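# Shelve the blue carton in the gap among brown ones

## Task

Take the blue carton off the desk and stand it in the empty slot in the row of cartons on the wall shelf. It must be upright, lined up with its neighbours, and turned end-first toward the front the way they are (either end may face out). The brown cartons must stay exactly where they were, neither moved nor rotated. The blue carton must not topple or be left leaning, and it counts only if it stays in place with the robot no longer holding it.

## Robot and tools

Robot: a Rainbow Robotics RB-Y1. It has a two-wheel differential base (0.66 m long, 0.58 m wide, front edge 0.10 m ahead of the wheel axle) that cannot move sideways. On top is a folding leg and torso, a head with head_camera, and two 7-joint arms with parallel grippers, each carrying a wrist camera (left_wrist_camera, right_wrist_camera). The grip is weak here: each finger pad presses with only about 24 N.

Frames: the base frame has its origin on the floor between the drive wheels, with x forward, y left and z up. The state reports chest, left_hand and right_hand in this frame. Each hand point lies midway between the pads; the fingers point along the hand's -z axis and close along its x axis. Reported hand positions can be off, more so when the arm is stretched far. base_odometry is the base frame as it was when the scene began. It counts only wheel rotation, so slipping shows up as travel. Heading runs from -3.142 to 3.142, positive to the left.

execute_actions(actions, cameras): actions is a list holding one action object, or nothing at all to just read the state and images. An action may contain:
- base: exactly one key. translate_m is a relative straight drive in metres from the current spot, forward positive, range -3 to 3. rotate_rad is a relative turn in place in radians, counter-clockwise (left) positive, range -3.2 to 3.2. A drive or turn too long to finish in about 8.7 s is refused.
- joints: one object for the whole robot, keyed by joint name. Every value is an absolute target, not an offset. Ranges, in radians unless noted:
  - torso_squat_rad 0 to 1.2; larger lowers the chest.
  - torso_shift_rad -0.3 to 0.6; positive pushes the hips forward.
  - torso_pitch_rad -0.2 to 1.4; positive leans forward.
  - torso_yaw_rad -1.5 to 1.5; positive is left.
  - shoulder_pitch ±2.356; negative raises the arm forward.
  - left_shoulder_roll_rad 0 to 3.141 and right_shoulder_roll_rad -3.141 to 0; each lifts its arm outward.
  - shoulder_yaw ±2.094.
  - elbow -2.617 to 0.01; negative bends.
  - forearm_roll ±3.141.
  - wrist_pitch -1.57 to 1.919; negative tips the hand forward.
  - hand_roll ±2.705.
  - left_gripper_m and right_gripper_m 0 to 0.1 metres of opening.
  - head_pan_rad ±0.523 and head_tilt_rad -0.35 to 1.57; positive tilt looks down.
  Joints count as reached within ±0.02 (grippers ±0.004).
  The torso has combined limits: squat+shift<=1.52; squat-shift+pitch<=1.57; shift+0.5pitch-0.4squat<=0.7; shift+0.3pitch-0.5squat<=0.39. If a command breaks one, the torso goes only part way and reports off_target.
- speeds: optional caps for this action. translate_m 0.05 to 0.4 m/s; rotate_rad 0.1 to 1.509 rad/s.
- min_time_s: optional, 0.1 to 8 s. It is the shortest time each arm or head motion may take.

All parts of an action start at once. A joint left out of an action may still be driving toward its previous target. Unknown keys or out-of-range values get the whole call rejected, and nothing moves. cameras picks which images come back (default all, [] for none); the pictures line lists them in order.

wait(seconds 0 to 10) lets the simulation run with no new command and returns state and images. zoom_image(camera, region [x0,y0,x1,y1] in pixels, at most 504x504, origin top-left) enlarges part of that camera's latest full image. finished_scene(scene) ends the scene after the robot holds its last command. It is final and reports success.

Result lines: base_status and joint_status tell how each commanded motion ended.
- done: finished. For the base this only means the wheels turned, even if they slipped.
- off_target: came to rest short and may still be pushing.
- contact_stop: hit something firm; only the arms and torso have this. It also stops the rest of that group (the torso group, or the whole arm).
- stopped_with_arm: the torso halted because an arm contact-stopped.
- time_out: the motion took too long.
- limit_stop_at_<name>: a built-in limit stopped it. limit_stop_at_own_body means the self-collision guard stopped it before any contact.
After a stop, the joints hold where they ended. "joint command not followed" with a cause line means an arm's targets were withheld for self or arm-arm collision; the arm may retry them later. Follow the cause's advice and send new targets. on_its_own shows what was not commanded; its "held at" values are targets, not positions.

Recovery: after a stop, first back the arm away in its own action, then the torso. If both hands share one object and the torso contact-stops at once with nothing in the way, resend every arm joint at its reported position, then repeat the torso command.

Gripping: to hold something, command an opening at least 0.005 m narrower than the object. off_target is then expected.

Avoid these:
- The base does not stop at furniture. Its wheels may spin or keep pushing. The bent leg can stick out in front of the base and may shove the robot backward without odometry showing it.
- Never let the arms strike or squeeze each other; a hard press ends the run. Hands, fingers and palms are not covered by the arm-arm check.
- Each arm is rated 3 kg. Heavy loads far forward can tip the robot, and nothing stops that.
- If joint torque reaches its limit (shoulders 65.1, elbow 33.4, wrist joints 23.2 N m, load weight included), the robot freezes for 10 s. Long loaded holds heat motors: MOTOR HOT warns at 65 °C, and at 80 °C an over-temperature fault brakes the arm. Resend targets after either stop.
- Don't drop, slam or shove the cartons. Knocking the brown ones or leaving the blue one tilted fails the task.
- The simulation keeps running while you compose a reply; the robot holds its last command meanwhile.

Each tool is called after "Emit:" as name(argument=value, ...) on one line, values as JSON.

## Session

Emit:
execute_actions(actions=[])

Scene clock: 0.00 s.
base_odometry: x=+0.000 y=+0.000 heading=+0.000 (m, m, rad; odometry frame)
base_status: not commanded
joint_positions: torso_squat_rad=+0.350 torso_shift_rad=+0.001 torso_pitch_rad=+0.000 torso_yaw_rad=+0.001 left_shoulder_pitch_rad=+0.045 left_shoulder_roll_rad=+0.027 left_shoulder_yaw_rad=+0.009 left_elbow_rad=-0.290 left_forearm_roll_rad=+0.011 left_wrist_pitch_rad=-0.032 left_hand_roll_rad=+0.041 left_gripper_m=+0.101 right_shoulder_pitch_rad=-0.019 right_shoulder_roll_rad=-0.041 right_shoulder_yaw_rad=+0.031 right_elbow_rad=-0.297 right_forearm_roll_rad=+0.038 right_wrist_pitch_rad=+0.003 right_hand_roll_rad=+0.033 right_gripper_m=+0.100 head_pan_rad=+0.000 head_tilt_rad=+0.400
joint_status: not commanded
chest: x=-0.2275 y=-0.0009 z=+1.2476 quat_wxyz=(+1.000, +0.001, +0.000, +0.000) (m; base frame)
left_hand: x=-0.1124 y=+0.2437 z=+0.5737 quat_wxyz=(+0.989, +0.012, -0.140, +0.036) (m; base frame)
right_hand: x=-0.0713 y=-0.2451 z=+0.5798 quat_wxyz=(+0.986, -0.022, -0.154, +0.056) (m; base frame)
pictures: head_camera, left_wrist_camera, right_wrist_camera
Images, in order (width x height): head_camera 896x504, left_wrist_camera 644x364, right_wrist_camera 644x364.

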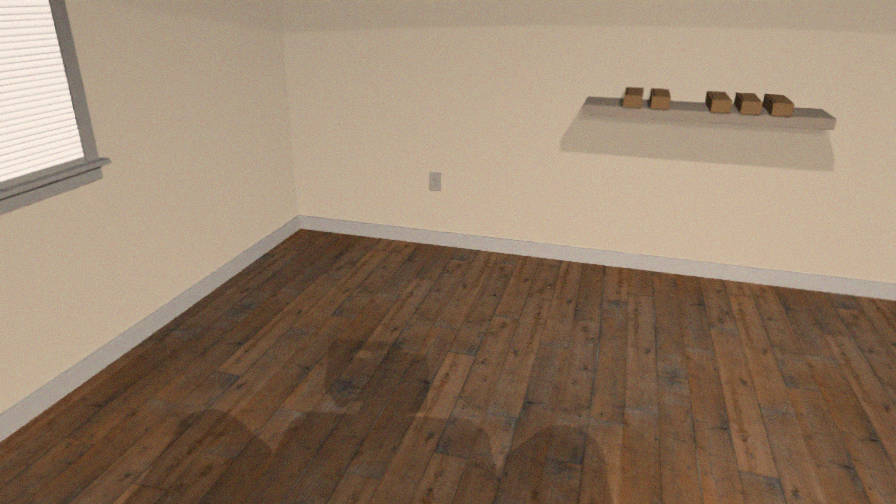

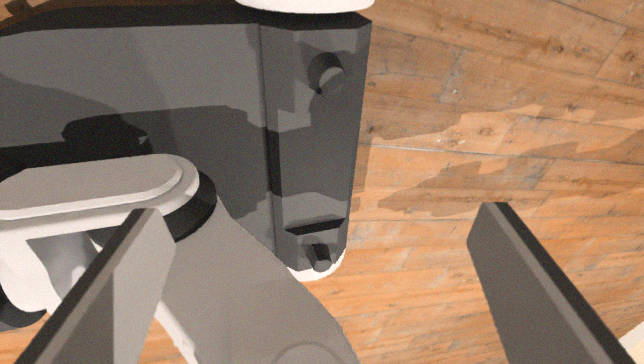

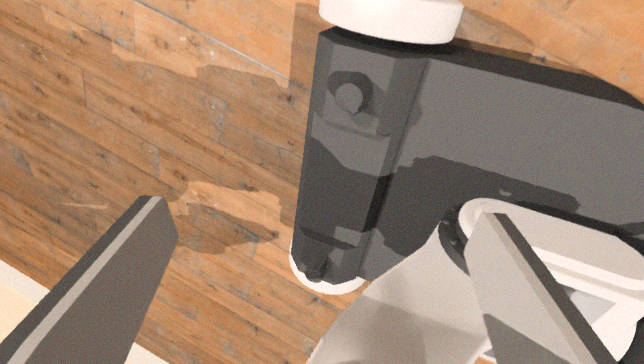

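Emit:
execute_actions(actions=[{"joints": {"head_pan_rad": -0.52, "head_tilt_rad": 0.3, "torso_yaw_rad": -0.8}}], cameras=["head_camera"])

Scene clock: 2.40 s.
base_odometry: x=+0.000 y=+0.000 heading=+0.000 (m, m, rad; odometry frame)
base_status: not commanded
joint_positions: torso_squat_rad=+0.350 torso_shift_rad=+0.001 torso_pitch_rad=+0.000 torso_yaw_rad=-0.800 left_shoulder_pitch_rad=+0.045 left_shoulder_roll_rad=+0.027 left_shoulder_yaw_rad=+0.009 left_elbow_rad=-0.290 left_forearm_roll_rad=+0.011 left_wrist_pitch_rad=-0.032 left_hand_roll_rad=+0.041 left_gripper_m=+0.101 right_shoulder_pitch_rad=-0.018 right_shoulder_roll_rad=-0.041 right_shoulder_yaw_rad=+0.031 right_elbow_rad=-0.297 right_forearm_roll_rad=+0.038 right_wrist_pitch_rad=+0.003 right_hand_roll_rad=+0.033 right_gripper_m=+0.100 head_pan_rad=-0.520 head_tilt_rad=+0.300
joint_status: all done
chest: x=-0.2275 y=-0.0009 z=+1.2476 quat_wxyz=(+0.921, +0.000, +0.000, -0.389) (m; base frame)
left_hand: x=+0.0276 y=+0.0868 z=+0.5735 quat_wxyz=(+0.925, -0.043, -0.133, -0.353) (m; base frame)
right_hand: x=-0.2947 y=-0.2829 z=+0.5798 quat_wxyz=(+0.930, -0.081, -0.133, -0.332) (m; base frame)
pictures: head_camera
Images, in order (width x height): head_camera 896x504.

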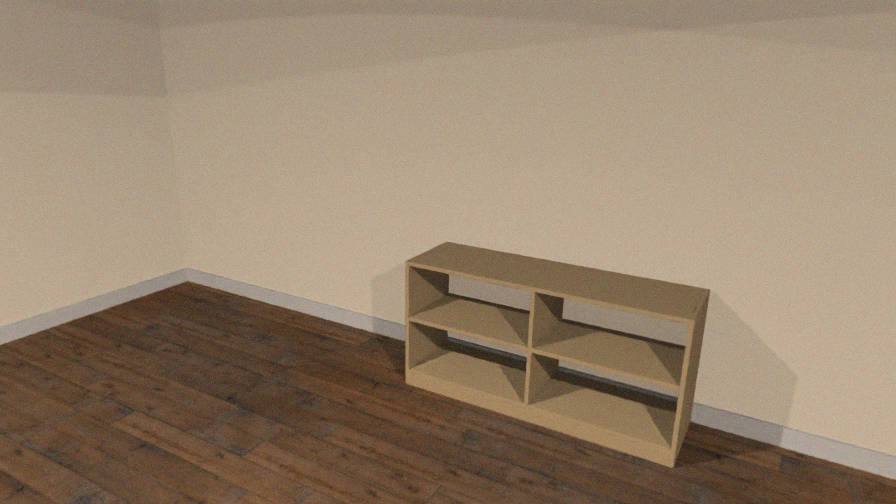

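Emit:
execute_actions(actions=[{"joints": {"head_pan_rad": -0.52, "head_tilt_rad": 0.3, "torso_yaw_rad": -1.5}, "base":{"rotate_rad":-0.6}}], cameras=["head_camera"])

Scene clock: 5.43 s.
base_odometry: x=+0.000 y=+0.000 heading=-0.599 (m, m, rad; odometry frame)
base_status: done
joint_positions: torso_squat_rad=+0.350 torso_shift_rad=+0.001 torso_pitch_rad=+0.000 torso_yaw_rad=-1.254 left_shoulder_pitch_rad=+0.045 left_shoulder_roll_rad=+0.027 left_shoulder_yaw_rad=+0.009 left_elbow_rad=-0.290 left_forearm_roll_rad=+0.011 left_wrist_pitch_rad=-0.032 left_hand_roll_rad=+0.041 left_gripper_m=+0.101 right_shoulder_pitch_rad=-0.018 right_shoulder_roll_rad=-0.041 right_shoulder_yaw_rad=+0.031 right_elbow_rad=-0.297 right_forearm_roll_rad=+0.038 right_wrist_pitch_rad=+0.003 right_hand_roll_rad=+0.033 right_gripper_m=+0.100 head_pan_rad=-0.520 head_tilt_rad=+0.300
joint_status: torso_yaw_rad limit_stop_at_own_body (moved -0.454 of -0.700); the others done
on_its_own: torso_yaw_rad is held at -1.254, not at your -1.500, since a limit_stop_at_own_body
chest: x=-0.2275 y=-0.0009 z=+1.2476 quat_wxyz=(+0.810, +0.000, +0.000, -0.587) (m; base frame)
left_hand: x=+0.0398 y=-0.0340 z=+0.5734 quat_wxyz=(+0.822, -0.072, -0.120, -0.552) (m; base frame)
right_hand: x=-0.4121 y=-0.2248 z=+0.5799 quat_wxyz=(+0.832, -0.109, -0.111, -0.533) (m; base frame)
pictures: head_camera
Images, in order (width x height): head_camera 896x504.

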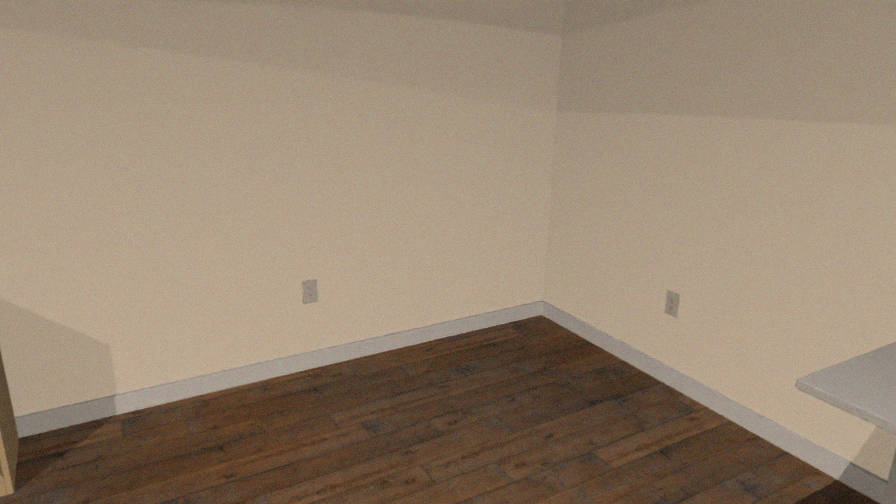

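Emit:
execute_actions(actions=[{"joints": {"head_pan_rad": 0, "head_tilt_rad": 0.5, "torso_yaw_rad": 0}, "base":{"rotate_rad":-2.4}}], cameras=["head_camera"])

Scene clock: 10.60 s.
base_odometry: x=+0.000 y=+0.000 heading=-2.999 (m, m, rad; odometry frame)
base_status: done
joint_positions: torso_squat_rad=+0.350 torso_shift_rad=+0.001 torso_pitch_rad=+0.000 torso_yaw_rad=+0.000 left_shoulder_pitch_rad=+0.045 left_shoulder_roll_rad=+0.027 left_shoulder_yaw_rad=+0.009 left_elbow_rad=-0.290 left_forearm_roll_rad=+0.011 left_wrist_pitch_rad=-0.032 left_hand_roll_rad=+0.041 left_gripper_m=+0.101 right_shoulder_pitch_rad=-0.018 right_shoulder_roll_rad=-0.041 right_shoulder_yaw_rad=+0.031 right_elbow_rad=-0.297 right_forearm_roll_rad=+0.038 right_wrist_pitch_rad=+0.003 right_hand_roll_rad=+0.033 right_gripper_m=+0.100 head_pan_rad=+0.000 head_tilt_rad=+0.500
joint_status: all done
chest: x=-0.2275 y=-0.0008 z=+1.2476 quat_wxyz=(+1.000, +0.001, +0.000, +0.000) (m; base frame)
left_hand: x=-0.1123 y=+0.2436 z=+0.5737 quat_wxyz=(+0.990, +0.012, -0.140, +0.036) (m; base frame)
right_hand: x=-0.0715 y=-0.2452 z=+0.5798 quat_wxyz=(+0.986, -0.022, -0.154, +0.056) (m; base frame)
pictures: head_camera
Images, in order (width x height): head_camera 896x504.

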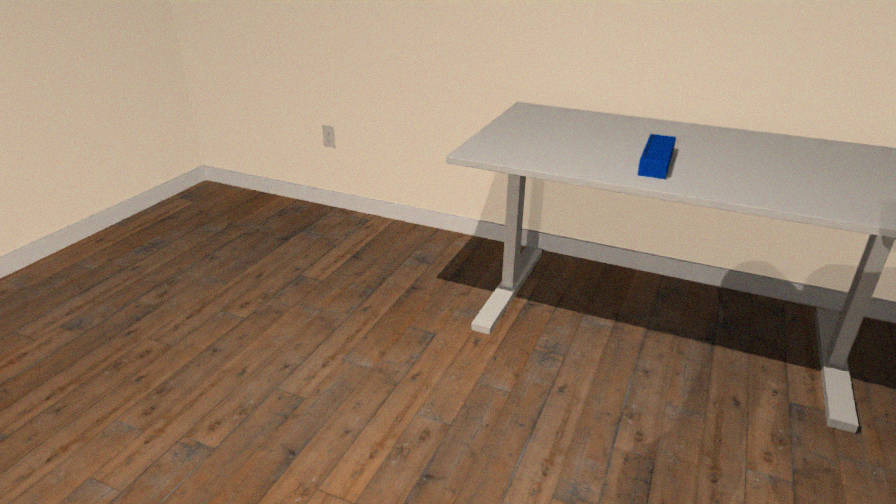

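Emit:
execute_actions(actions=[{"base":{"rotate_rad":-0.43}}], cameras=[])

Emit:
execute_actions(actions=[{"base":{"translate_m":1.2},"joints":{"head_tilt_rad":0.7}}], cameras=["head_camera"])

Scene clock: 16.97 s.
base_odometry: x=+0.000 y=+0.000 heading=+2.855 (m, m, rad; odometry frame)
base_status: done
joint_positions: torso_squat_rad=+0.350 torso_shift_rad=+0.001 torso_pitch_rad=+0.000 torso_yaw_rad=+0.000 left_shoulder_pitch_rad=+0.045 left_shoulder_roll_rad=+0.027 left_shoulder_yaw_rad=+0.009 left_elbow_rad=-0.290 left_forearm_roll_rad=+0.011 left_wrist_pitch_rad=-0.032 left_hand_roll_rad=+0.041 left_gripper_m=+0.101 right_shoulder_pitch_rad=-0.019 right_shoulder_roll_rad=-0.041 right_shoulder_yaw_rad=+0.031 right_elbow_rad=-0.297 right_forearm_roll_rad=+0.038 right_wrist_pitch_rad=+0.003 right_hand_roll_rad=+0.033 right_gripper_m=+0.100 head_pan_rad=+0.000 head_tilt_rad=+0.500
joint_status: not commanded
chest: x=-0.2275 y=-0.0008 z=+1.2476 quat_wxyz=(+1.000, +0.001, +0.000, +0.000) (m; base frame)
left_hand: x=-0.1123 y=+0.2436 z=+0.5737 quat_wxyz=(+0.990, +0.012, -0.140, +0.036) (m; base frame)
right_hand: x=-0.0715 y=-0.2452 z=+0.5798 quat_wxyz=(+0.986, -0.022, -0.154, +0.056) (m; base frame)
pictures: none
No camera images: the call's "cameras" was empty. Leave "cameras" out to get every camera's image.

Scene clock: 21.50 s.
base_odometry: x=-1.151 y=+0.340 heading=+2.854 (m, m, rad; odometry frame)
base_status: done
joint_positions: torso_squat_rad=+0.350 torso_shift_rad=+0.001 torso_pitch_rad=+0.000 torso_yaw_rad=+0.000 left_shoulder_pitch_rad=+0.045 left_shoulder_roll_rad=+0.027 left_shoulder_yaw_rad=+0.009 left_elbow_rad=-0.290 left_forearm_roll_rad=+0.011 left_wrist_pitch_rad=-0.032 left_hand_roll_rad=+0.041 left_gripper_m=+0.101 right_shoulder_pitch_rad=-0.019 right_shoulder_roll_rad=-0.041 right_shoulder_yaw_rad=+0.031 right_elbow_rad=-0.297 right_forearm_roll_rad=+0.038 right_wrist_pitch_rad=+0.003 right_hand_roll_rad=+0.033 right_gripper_m=+0.100 head_pan_rad=+0.000 head_tilt_rad=+0.700
joint_status: all done
chest: x=-0.2274 y=-0.0008 z=+1.2476 quat_wxyz=(+1.000, +0.001, +0.000, +0.000) (m; base frame)
left_hand: x=-0.1122 y=+0.2436 z=+0.5737 quat_wxyz=(+0.990, +0.012, -0.140, +0.036) (m; base frame)
right_hand: x=-0.0714 y=-0.2452 z=+0.5798 quat_wxyz=(+0.986, -0.022, -0.154, +0.056) (m; base frame)
pictures: head_camera
Images, in order (width x height): head_camera 896x504.

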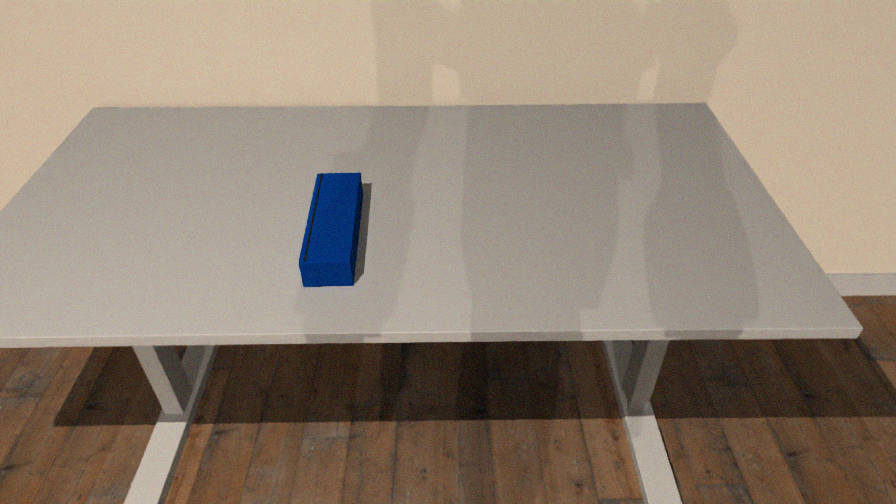

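Emit:
zoom_image(camera="head_camera", region=[260, 150, 420, 300])

Region (260, 150, 420, 300) of head_camera's 896x504 image, scaled by 3.150, with more detail than that image has; it fills the top 472 rows of this view, and the rest is white.

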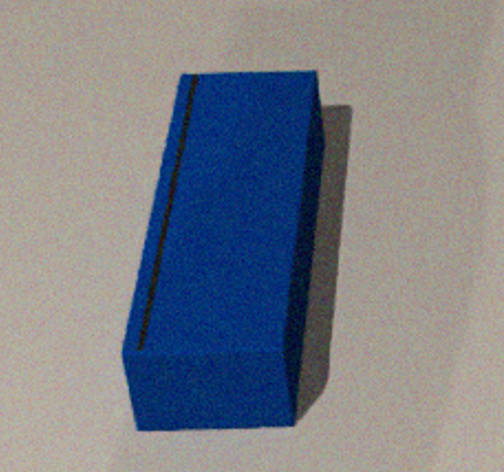

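Emit:
execute_actions(actions=[{"joints": {"torso_pitch_rad":0.4,"left_shoulder_pitch_rad":-0.972,"left_shoulder_roll_rad":0.14,"left_shoulder_yaw_rad":0.286,"left_elbow_rad":-1.379,"left_forearm_roll_rad":0,"left_wrist_pitch_rad":1.622,"left_hand_roll_rad":1.57,"left_gripper_m":0.1,"head_tilt_rad":0.5}}])

Scene clock: 32.00 s.
base_odometry: x=-1.151 y=+0.340 heading=+2.854 (m, m, rad; odometry frame)
base_status: not commanded
joint_positions: torso_squat_rad=+0.350 torso_shift_rad=+0.001 torso_pitch_rad=+0.400 torso_yaw_rad=+0.000 left_shoulder_pitch_rad=-0.972 left_shoulder_roll_rad=+0.140 left_shoulder_yaw_rad=+0.286 left_elbow_rad=-1.379 left_forearm_roll_rad=+0.000 left_wrist_pitch_rad=+1.622 left_hand_roll_rad=+1.570 left_gripper_m=+0.100 right_shoulder_pitch_rad=-0.019 right_shoulder_roll_rad=-0.041 right_shoulder_yaw_rad=+0.031 right_elbow_rad=-0.297 right_forearm_roll_rad=+0.038 right_wrist_pitch_rad=+0.003 right_hand_roll_rad=+0.033 right_gripper_m=+0.100 head_pan_rad=+0.000 head_tilt_rad=+0.500
joint_status: all done
chest: x=-0.1071 y=-0.0008 z=+1.2232 quat_wxyz=(+0.980, +0.001, +0.199, +0.000) (m; base frame)
left_hand: x=+0.4117 y=+0.2154 z=+0.9147 quat_wxyz=(+0.701, -0.107, -0.104, +0.698) (m; base frame)
right_hand: x=-0.2231 y=-0.2451 z=+0.5472 quat_wxyz=(+0.997, -0.011, +0.045, +0.060) (m; base frame)
pictures: head_camera, left_wrist_camera, right_wrist_camera
Images, in order (width x height): head_camera 896x504, left_wrist_camera 644x364, right_wrist_camera 644x364.

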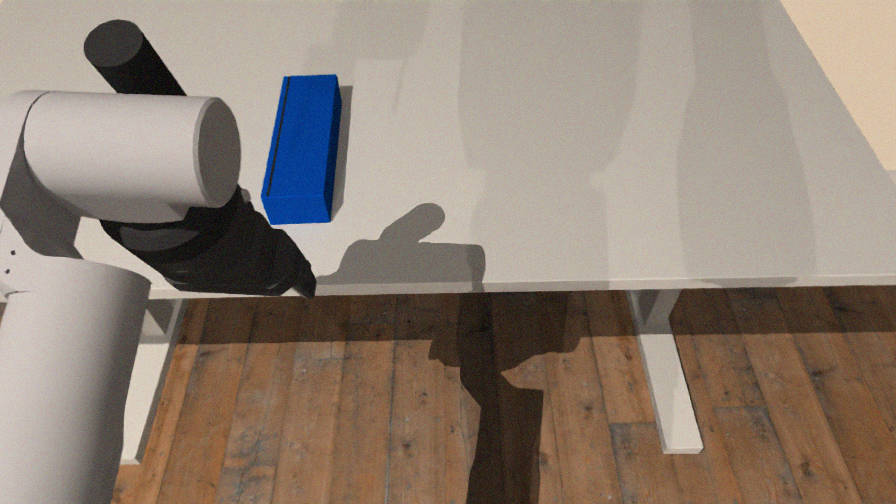

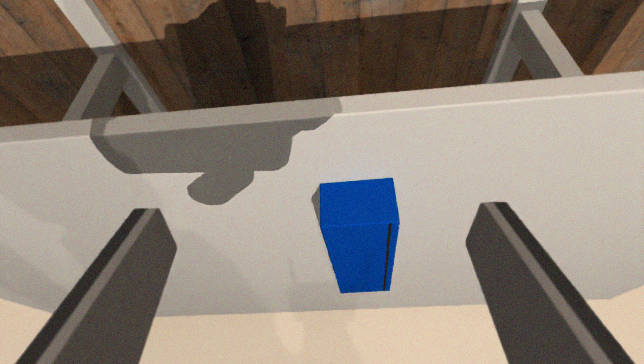

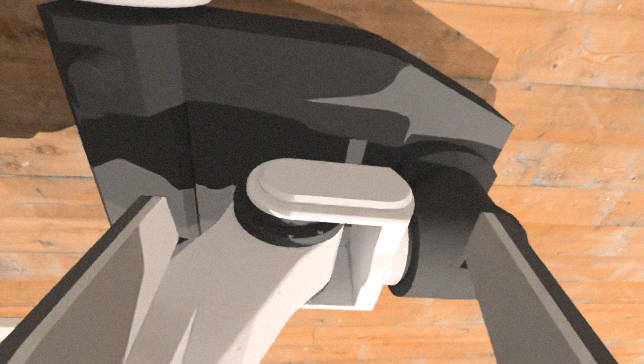

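Emit:
execute_actions(actions=[{"base":{"translate_m":0.35},"joints":{"head_tilt_rad":0.6}}])

Scene clock: 36.00 s.
base_odometry: x=-1.487 y=+0.439 heading=+2.854 (m, m, rad; odometry frame)
base_status: done
joint_positions: torso_squat_rad=+0.350 torso_shift_rad=+0.001 torso_pitch_rad=+0.400 torso_yaw_rad=+0.000 left_shoulder_pitch_rad=-0.972 left_shoulder_roll_rad=+0.140 left_shoulder_yaw_rad=+0.286 left_elbow_rad=-1.379 left_forearm_roll_rad=+0.000 left_wrist_pitch_rad=+1.622 left_hand_roll_rad=+1.570 left_gripper_m=+0.100 right_shoulder_pitch_rad=-0.019 right_shoulder_roll_rad=-0.041 right_shoulder_yaw_rad=+0.031 right_elbow_rad=-0.297 right_forearm_roll_rad=+0.038 right_wrist_pitch_rad=+0.003 right_hand_roll_rad=+0.033 right_gripper_m=+0.100 head_pan_rad=+0.000 head_tilt_rad=+0.600
joint_status: all done
chest: x=-0.1071 y=-0.0008 z=+1.2231 quat_wxyz=(+0.980, +0.001, +0.199, +0.000) (m; base frame)
left_hand: x=+0.4117 y=+0.2155 z=+0.9146 quat_wxyz=(+0.701, -0.107, -0.103, +0.698) (m; base frame)
right_hand: x=-0.2230 y=-0.2451 z=+0.5472 quat_wxyz=(+0.997, -0.011, +0.045, +0.060) (m; base frame)
pictures: head_camera, left_wrist_camera, right_wrist_camera
Images, in order (width x height): head_camera 896x504, left_wrist_camera 644x364, right_wrist_camera 644x364.

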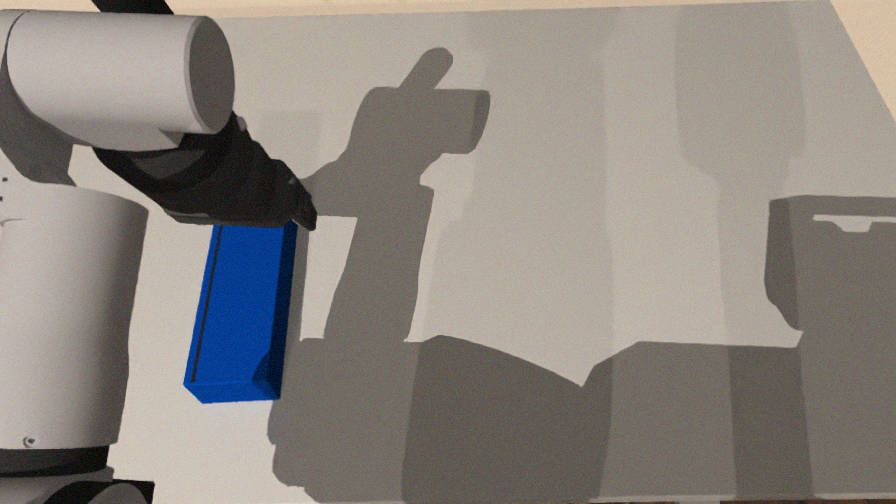

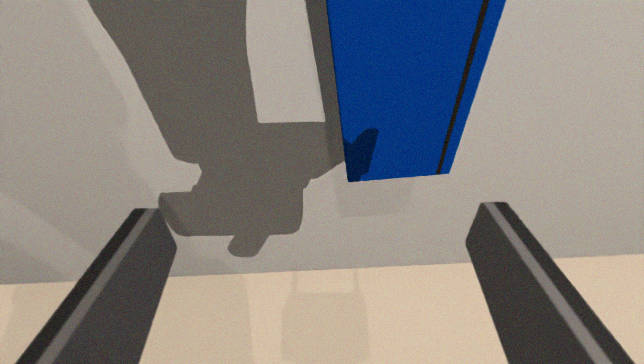

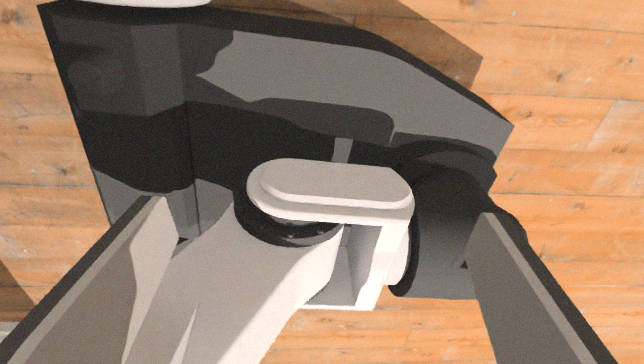

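Emit:
execute_actions(actions=[{"base":{"rotate_rad":0.095},"joints":{"torso_squat_rad":0.55}}], cameras=["head_camera","left_wrist_camera"])

Scene clock: 39.07 s.
base_odometry: x=-1.487 y=+0.439 heading=+2.948 (m, m, rad; odometry frame)
base_status: done
joint_positions: torso_squat_rad=+0.550 torso_shift_rad=+0.001 torso_pitch_rad=+0.400 torso_yaw_rad=+0.000 left_shoulder_pitch_rad=-0.972 left_shoulder_roll_rad=+0.140 left_shoulder_yaw_rad=+0.286 left_elbow_rad=-1.379 left_forearm_roll_rad=+0.000 left_wrist_pitch_rad=+1.622 left_hand_roll_rad=+1.570 left_gripper_m=+0.100 right_shoulder_pitch_rad=-0.019 right_shoulder_roll_rad=-0.041 right_shoulder_yaw_rad=+0.031 right_elbow_rad=-0.297 right_forearm_roll_rad=+0.038 right_wrist_pitch_rad=+0.003 right_hand_roll_rad=+0.033 right_gripper_m=+0.100 head_pan_rad=+0.000 head_tilt_rad=+0.600
joint_status: all done
chest: x=-0.1072 y=-0.0008 z=+1.1623 quat_wxyz=(+0.980, +0.001, +0.199, +0.000) (m; base frame)
left_hand: x=+0.4116 y=+0.2155 z=+0.8539 quat_wxyz=(+0.701, -0.107, -0.104, +0.698) (m; base frame)
right_hand: x=-0.2230 y=-0.2451 z=+0.4863 quat_wxyz=(+0.997, -0.011, +0.045, +0.060) (m; base frame)
pictures: head_camera, left_wrist_camera
Images, in order (width x height): head_camera 896x504, left_wrist_camera 644x364.

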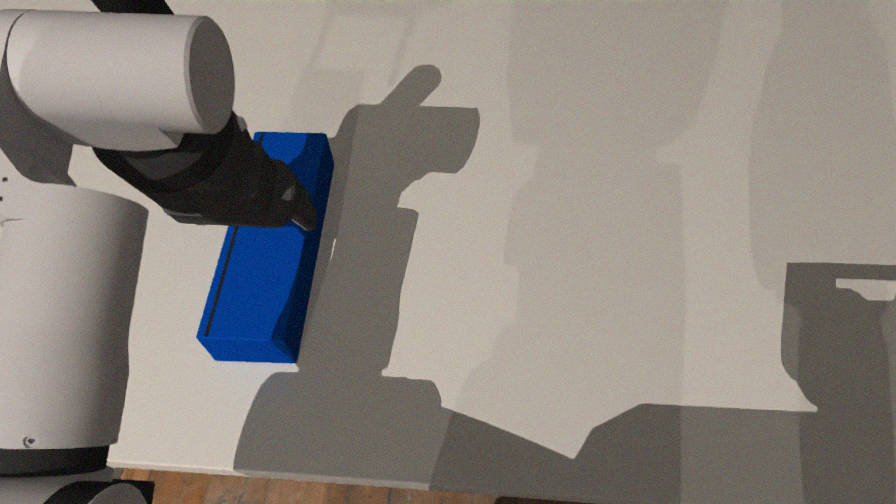

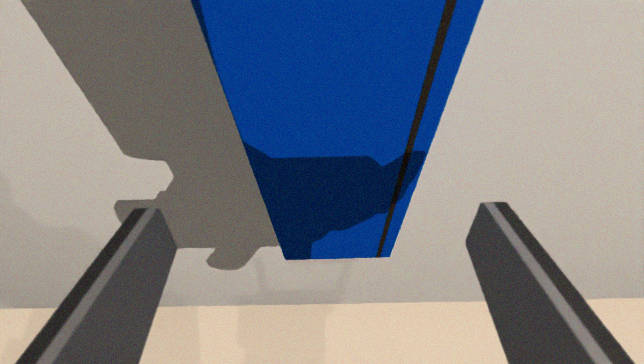

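Emit:
execute_actions(actions=[{"base":{"translate_m":0.02},"joints":{"torso_squat_rad":0.66}}], cameras=["head_camera","left_wrist_camera"])

Scene clock: 41.67 s.
base_odometry: x=-1.506 y=+0.443 heading=+2.948 (m, m, rad; odometry frame)
base_status: done
joint_positions: torso_squat_rad=+0.660 torso_shift_rad=+0.001 torso_pitch_rad=+0.400 torso_yaw_rad=+0.000 left_shoulder_pitch_rad=-0.972 left_shoulder_roll_rad=+0.140 left_shoulder_yaw_rad=+0.286 left_elbow_rad=-1.379 left_forearm_roll_rad=+0.000 left_wrist_pitch_rad=+1.622 left_hand_roll_rad=+1.570 left_gripper_m=+0.100 right_shoulder_pitch_rad=-0.019 right_shoulder_roll_rad=-0.041 right_shoulder_yaw_rad=+0.031 right_elbow_rad=-0.297 right_forearm_roll_rad=+0.038 right_wrist_pitch_rad=+0.003 right_hand_roll_rad=+0.033 right_gripper_m=+0.100 head_pan_rad=+0.000 head_tilt_rad=+0.600
joint_status: all done
chest: x=-0.1073 y=-0.0008 z=+1.1185 quat_wxyz=(+0.980, +0.001, +0.199, +0.000) (m; base frame)
left_hand: x=+0.4116 y=+0.2156 z=+0.8101 quat_wxyz=(+0.701, -0.107, -0.103, +0.698) (m; base frame)
right_hand: x=-0.2230 y=-0.2450 z=+0.4426 quat_wxyz=(+0.997, -0.011, +0.045, +0.060) (m; base frame)
pictures: head_camera, left_wrist_camera
Images, in order (width x height): head_camera 896x504, left_wrist_camera 644x364.

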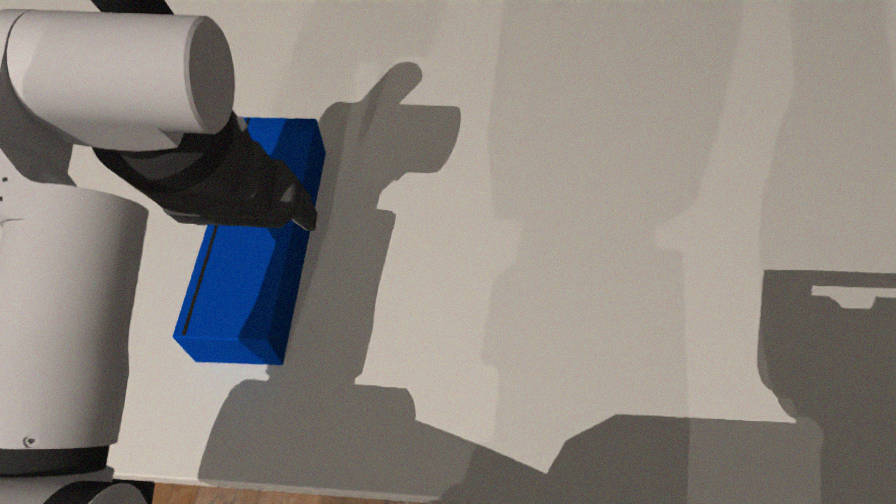

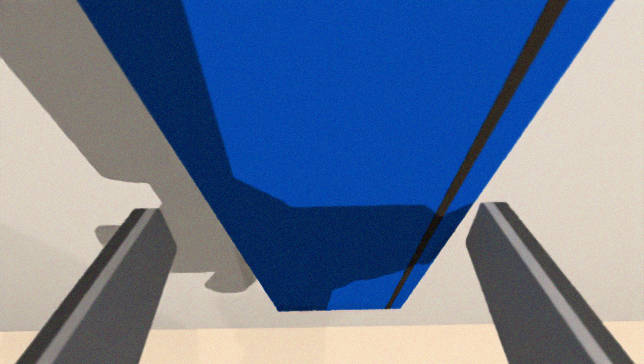

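Emit:
execute_actions(actions=[{"base":{"translate_m":0.012},"joints":{"torso_squat_rad":0.735}}], cameras=["head_camera","left_wrist_camera"])

Scene clock: 44.70 s.
base_odometry: x=-1.518 y=+0.445 heading=+2.949 (m, m, rad; odometry frame)
base_status: done
joint_positions: torso_squat_rad=+0.735 torso_shift_rad=+0.001 torso_pitch_rad=+0.400 torso_yaw_rad=+0.000 left_shoulder_pitch_rad=-0.972 left_shoulder_roll_rad=+0.140 left_shoulder_yaw_rad=+0.286 left_elbow_rad=-1.379 left_forearm_roll_rad=+0.000 left_wrist_pitch_rad=+1.622 left_hand_roll_rad=+1.570 left_gripper_m=+0.100 right_shoulder_pitch_rad=-0.019 right_shoulder_roll_rad=-0.041 right_shoulder_yaw_rad=+0.031 right_elbow_rad=-0.297 right_forearm_roll_rad=+0.038 right_wrist_pitch_rad=+0.003 right_hand_roll_rad=+0.033 right_gripper_m=+0.100 head_pan_rad=+0.000 head_tilt_rad=+0.600
joint_status: all done
chest: x=-0.1073 y=-0.0008 z=+1.0848 quat_wxyz=(+0.980, +0.001, +0.199, +0.000) (m; base frame)
left_hand: x=+0.4116 y=+0.2156 z=+0.7764 quat_wxyz=(+0.701, -0.107, -0.104, +0.698) (m; base frame)
right_hand: x=-0.2230 y=-0.2450 z=+0.4089 quat_wxyz=(+0.997, -0.011, +0.045, +0.060) (m; base frame)
pictures: head_camera, left_wrist_camera
Images, in order (width x height): head_camera 896x504, left_wrist_camera 644x364.

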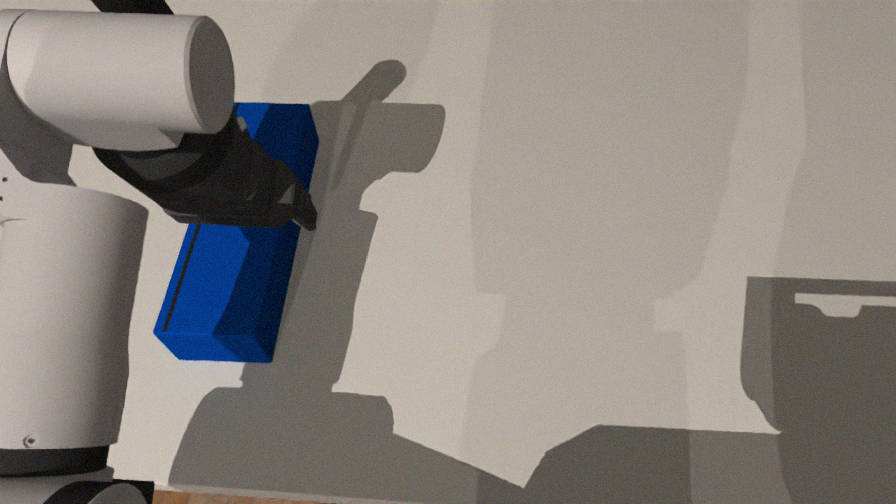

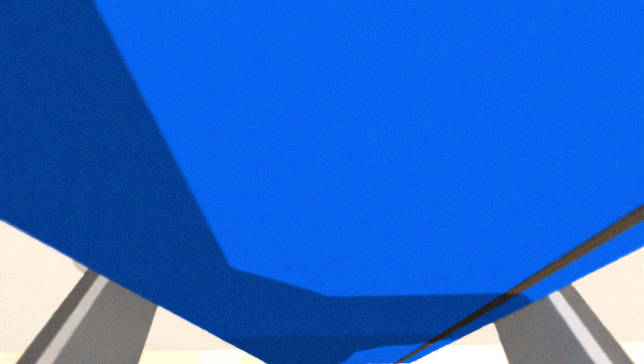

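Emit:
execute_actions(actions=[{"joints":{"left_gripper_m":0.06}}], cameras=["head_camera","left_wrist_camera"])

Scene clock: 45.93 s.
base_odometry: x=-1.518 y=+0.445 heading=+2.949 (m, m, rad; odometry frame)
base_status: not commanded
joint_positions: torso_squat_rad=+0.735 torso_shift_rad=+0.001 torso_pitch_rad=+0.400 torso_yaw_rad=+0.000 left_shoulder_pitch_rad=-0.972 left_shoulder_roll_rad=+0.140 left_shoulder_yaw_rad=+0.286 left_elbow_rad=-1.379 left_forearm_roll_rad=+0.000 left_wrist_pitch_rad=+1.622 left_hand_roll_rad=+1.570 left_gripper_m=+0.085 right_shoulder_pitch_rad=-0.019 right_shoulder_roll_rad=-0.041 right_shoulder_yaw_rad=+0.031 right_elbow_rad=-0.297 right_forearm_roll_rad=+0.038 right_wrist_pitch_rad=+0.003 right_hand_roll_rad=+0.033 right_gripper_m=+0.100 head_pan_rad=+0.000 head_tilt_rad=+0.600
joint_status: left_gripper_m off_target (ended at +0.085, target +0.060)
chest: x=-0.1073 y=-0.0008 z=+1.0848 quat_wxyz=(+0.980, +0.001, +0.199, +0.000) (m; base frame)
left_hand: x=+0.4116 y=+0.2156 z=+0.7764 quat_wxyz=(+0.701, -0.107, -0.104, +0.698) (m; base frame)
right_hand: x=-0.2230 y=-0.2450 z=+0.4089 quat_wxyz=(+0.997, -0.011, +0.045, +0.060) (m; base frame)
pictures: head_camera, left_wrist_camera
Images, in order (width x height): head_camera 896x504, left_wrist_camera 644x364.

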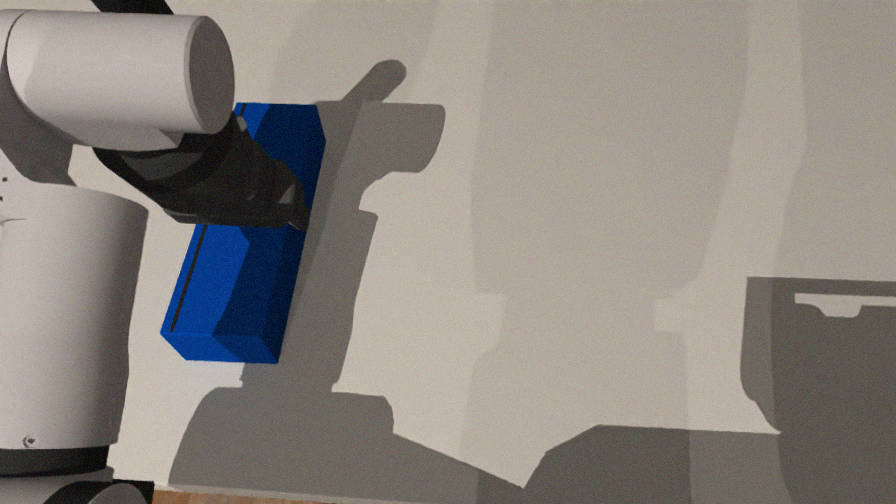

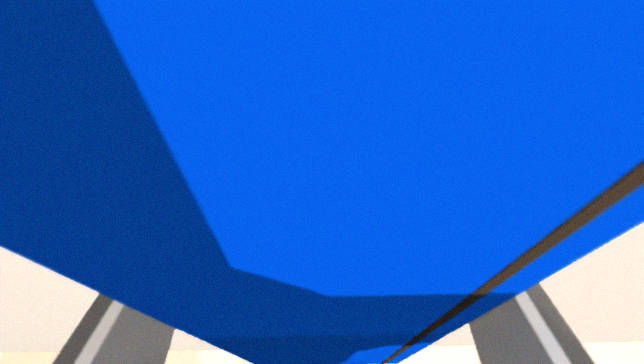

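Emit:
execute_actions(actions=[{"joints":{"torso_squat_rad":0.62},"min_time_s":2}], cameras=["head_camera","left_wrist_camera"])

action 0: "min_time_s" has no arm or head joint beside it: it slows only arm and head motions. Command such a joint too, or leave it out

Emit:
execute_actions(actions=[{"joints":{"torso_squat_rad":0.62}}], cameras=["head_camera","left_wrist_camera"])

Scene clock: 47.47 s.
base_odometry: x=-1.518 y=+0.445 heading=+2.949 (m, m, rad; odometry frame)
base_status: not commanded
joint_positions: torso_squat_rad=+0.620 torso_shift_rad=+0.001 torso_pitch_rad=+0.400 torso_yaw_rad=+0.000 left_shoulder_pitch_rad=-0.972 left_shoulder_roll_rad=+0.140 left_shoulder_yaw_rad=+0.286 left_elbow_rad=-1.379 left_forearm_roll_rad=+0.000 left_wrist_pitch_rad=+1.622 left_hand_roll_rad=+1.570 left_gripper_m=+0.085 right_shoulder_pitch_rad=-0.019 right_shoulder_roll_rad=-0.041 right_shoulder_yaw_rad=+0.031 right_elbow_rad=-0.297 right_forearm_roll_rad=+0.038 right_wrist_pitch_rad=+0.003 right_hand_roll_rad=+0.033 right_gripper_m=+0.100 head_pan_rad=+0.000 head_tilt_rad=+0.600
joint_status: all done
chest: x=-0.1071 y=-0.0008 z=+1.1352 quat_wxyz=(+0.980, +0.001, +0.199, +0.000) (m; base frame)
left_hand: x=+0.4116 y=+0.2156 z=+0.8266 quat_wxyz=(+0.701, -0.107, -0.103, +0.698) (m; base frame)
right_hand: x=-0.2231 y=-0.2450 z=+0.4593 quat_wxyz=(+0.997, -0.011, +0.045, +0.060) (m; base frame)
pictures: head_camera, left_wrist_camera
Images, in order (width x height): head_camera 896x504, left_wrist_camera 644x364.

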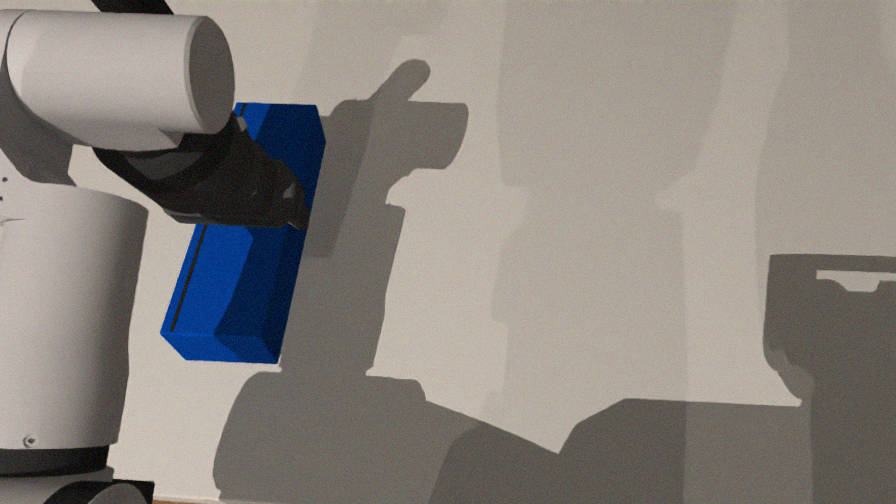

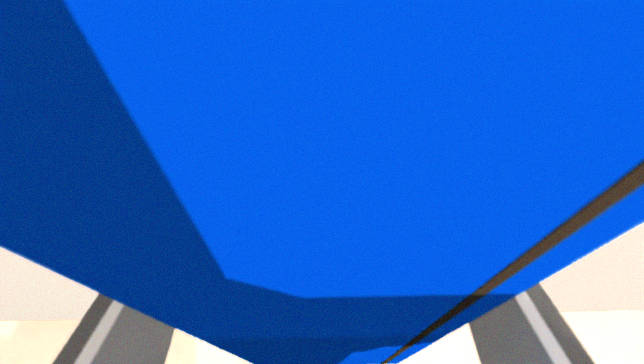

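Emit:
execute_actions(actions=[{"base":{"translate_m":-0.6},"joints":{"torso_squat_rad":0.2,"head_tilt_rad":0.2}}], cameras=["left_wrist_camera"])

Emit:
execute_actions(actions=[{"base":{"rotate_rad":2.88}}], cameras=["head_camera","left_wrist_camera"])

Scene clock: 51.83 s.
base_odometry: x=-0.929 y=+0.331 heading=+2.951 (m, m, rad; odometry frame)
base_status: done
joint_positions: torso_squat_rad=+0.200 torso_shift_rad=+0.001 torso_pitch_rad=+0.400 torso_yaw_rad=+0.000 left_shoulder_pitch_rad=-0.972 left_shoulder_roll_rad=+0.140 left_shoulder_yaw_rad=+0.286 left_elbow_rad=-1.379 left_forearm_roll_rad=+0.000 left_wrist_pitch_rad=+1.622 left_hand_roll_rad=+1.570 left_gripper_m=+0.085 right_shoulder_pitch_rad=-0.018 right_shoulder_roll_rad=-0.041 right_shoulder_yaw_rad=+0.031 right_elbow_rad=-0.297 right_forearm_roll_rad=+0.038 right_wrist_pitch_rad=+0.003 right_hand_roll_rad=+0.033 right_gripper_m=+0.100 head_pan_rad=+0.000 head_tilt_rad=+0.200
joint_status: all done
chest: x=-0.1072 y=-0.0009 z=+1.2516 quat_wxyz=(+0.980, +0.001, +0.199, +0.000) (m; base frame)
left_hand: x=+0.4116 y=+0.2155 z=+0.9430 quat_wxyz=(+0.701, -0.107, -0.103, +0.698) (m; base frame)
right_hand: x=-0.2231 y=-0.2451 z=+0.5756 quat_wxyz=(+0.997, -0.011, +0.045, +0.060) (m; base frame)
pictures: left_wrist_camera
Images, in order (width x height): left_wrist_camera 644x364.

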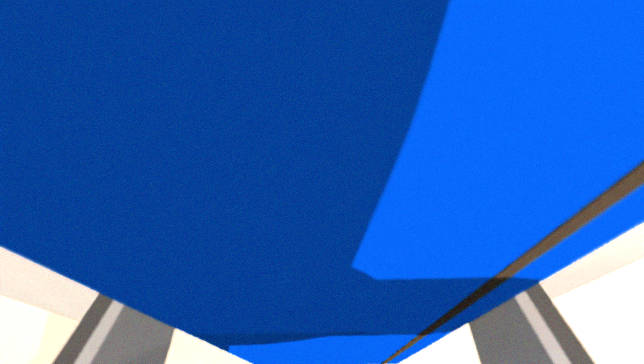

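Scene clock: 57.10 s.
base_odometry: x=-0.929 y=+0.331 heading=-0.453 (m, m, rad; odometry frame)
base_status: done
joint_positions: torso_squat_rad=+0.200 torso_shift_rad=+0.001 torso_pitch_rad=+0.400 torso_yaw_rad=+0.000 left_shoulder_pitch_rad=-0.972 left_shoulder_roll_rad=+0.140 left_shoulder_yaw_rad=+0.286 left_elbow_rad=-1.379 left_forearm_roll_rad=+0.000 left_wrist_pitch_rad=+1.622 left_hand_roll_rad=+1.570 left_gripper_m=+0.085 right_shoulder_pitch_rad=-0.018 right_shoulder_roll_rad=-0.041 right_shoulder_yaw_rad=+0.031 right_elbow_rad=-0.297 right_forearm_roll_rad=+0.038 right_wrist_pitch_rad=+0.003 right_hand_roll_rad=+0.033 right_gripper_m=+0.100 head_pan_rad=+0.000 head_tilt_rad=+0.200
joint_status: not commanded
chest: x=-0.1072 y=-0.0009 z=+1.2516 quat_wxyz=(+0.980, +0.001, +0.199, +0.000) (m; base frame)
left_hand: x=+0.4116 y=+0.2155 z=+0.9430 quat_wxyz=(+0.701, -0.107, -0.103, +0.698) (m; base frame)
right_hand: x=-0.2231 y=-0.2452 z=+0.5756 quat_wxyz=(+0.997, -0.011, +0.045, +0.060) (m; base frame)
pictures: head_camera, left_wrist_camera
Images, in order (width x height): head_camera 896x504, left_wrist_camera 644x364.

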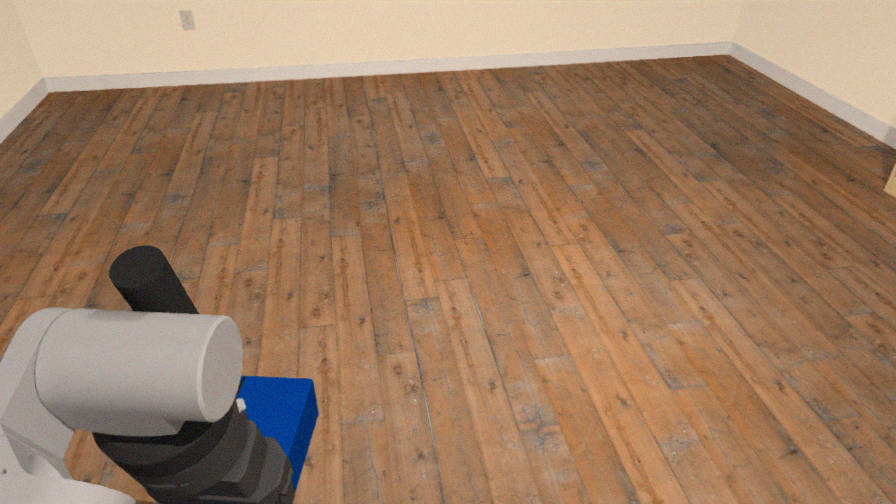

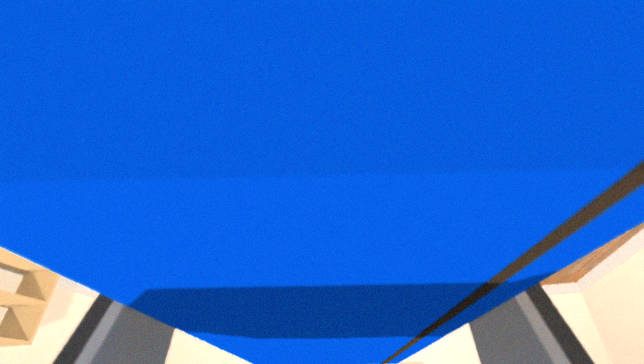

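Emit:
execute_actions(actions=[{"base":{"translate_m":2.3},"joints":{"head_tilt_rad":-0.15}}], cameras=["head_camera"])

Scene clock: 64.87 s.
base_odometry: x=+1.139 y=-0.676 heading=-0.453 (m, m, rad; odometry frame)
base_status: done
joint_positions: torso_squat_rad=+0.200 torso_shift_rad=+0.001 torso_pitch_rad=+0.400 torso_yaw_rad=+0.000 left_shoulder_pitch_rad=-0.972 left_shoulder_roll_rad=+0.140 left_shoulder_yaw_rad=+0.286 left_elbow_rad=-1.379 left_forearm_roll_rad=+0.000 left_wrist_pitch_rad=+1.622 left_hand_roll_rad=+1.570 left_gripper_m=+0.085 right_shoulder_pitch_rad=-0.019 right_shoulder_roll_rad=-0.041 right_shoulder_yaw_rad=+0.031 right_elbow_rad=-0.297 right_forearm_roll_rad=+0.038 right_wrist_pitch_rad=+0.003 right_hand_roll_rad=+0.033 right_gripper_m=+0.100 head_pan_rad=+0.000 head_tilt_rad=-0.150
joint_status: all done
chest: x=-0.1071 y=-0.0009 z=+1.2515 quat_wxyz=(+0.980, +0.001, +0.199, +0.000) (m; base frame)
left_hand: x=+0.4117 y=+0.2155 z=+0.9430 quat_wxyz=(+0.701, -0.107, -0.103, +0.698) (m; base frame)
right_hand: x=-0.2229 y=-0.2452 z=+0.5756 quat_wxyz=(+0.997, -0.011, +0.045, +0.060) (m; base frame)
pictures: head_camera
Images, in order (width x height): head_camera 896x504.

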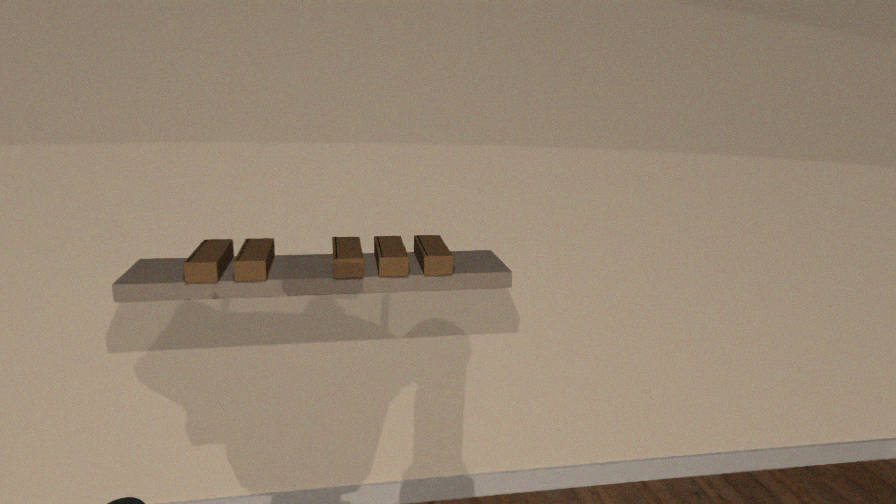

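Emit:
zoom_image(camera="head_camera", region=[100, 200, 540, 340])

Region (100, 200, 540, 340) of head_camera's 896x504 image, scaled by 1.145, with more detail than that image has; it fills the top 160 rows of this view, and the rest is white.

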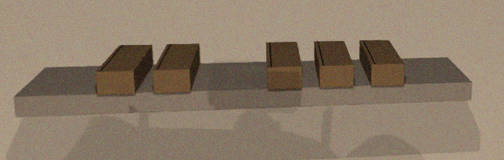

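Emit:
zoom_image(camera="head_camera", region=[170, 220, 390, 310])

Region (170, 220, 390, 310) of head_camera's 896x504 image, scaled by 2.291, with more detail than that image has; it fills the top 206 rows of this view, and the rest is white.

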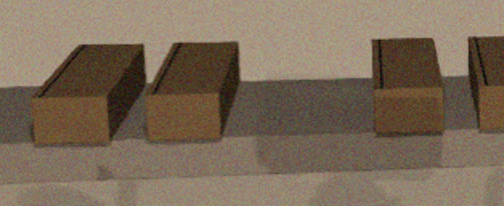

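Emit:
execute_actions(actions=[{"base":{"rotate_rad":0.13},"joints":{"torso_squat_rad":0.0,"left_shoulder_pitch_rad":-1.043,"left_shoulder_roll_rad":0.161,"left_shoulder_yaw_rad":0.300,"left_elbow_rad":-1.388,"left_wrist_pitch_rad":1.704,"head_tilt_rad":0.0},"min_time_s":1.0}], cameras=["head_camera"])

Scene clock: 68.10 s.
base_odometry: x=+1.139 y=-0.676 heading=-0.324 (m, m, rad; odometry frame)
base_status: done
joint_positions: torso_squat_rad=+0.000 torso_shift_rad=+0.001 torso_pitch_rad=+0.400 torso_yaw_rad=+0.000 left_shoulder_pitch_rad=-1.043 left_shoulder_roll_rad=+0.161 left_shoulder_yaw_rad=+0.300 left_elbow_rad=-1.388 left_forearm_roll_rad=+0.000 left_wrist_pitch_rad=+1.704 left_hand_roll_rad=+1.570 left_gripper_m=+0.085 right_shoulder_pitch_rad=-0.019 right_shoulder_roll_rad=-0.041 right_shoulder_yaw_rad=+0.031 right_elbow_rad=-0.297 right_forearm_roll_rad=+0.038 right_wrist_pitch_rad=+0.003 right_hand_roll_rad=+0.033 right_gripper_m=+0.100 head_pan_rad=+0.000 head_tilt_rad=+0.000
joint_status: all done
chest: x=-0.1070 y=-0.0009 z=+1.2655 quat_wxyz=(+0.980, +0.001, +0.199, +0.000) (m; base frame)
left_hand: x=+0.4215 y=+0.2155 z=+0.9897 quat_wxyz=(+0.701, -0.106, -0.103, +0.698) (m; base frame)
right_hand: x=-0.2230 y=-0.2452 z=+0.5896 quat_wxyz=(+0.997, -0.011, +0.045, +0.060) (m; base frame)
pictures: head_camera
Images, in order (width x height): head_camera 896x504.

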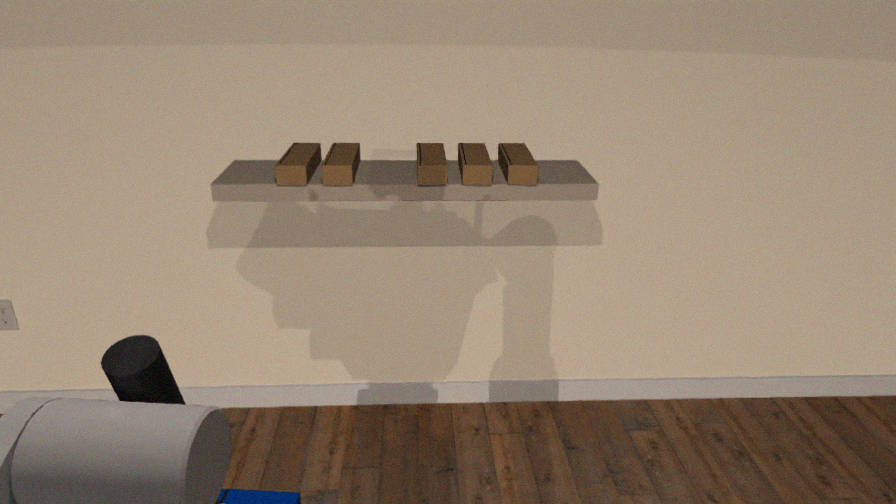

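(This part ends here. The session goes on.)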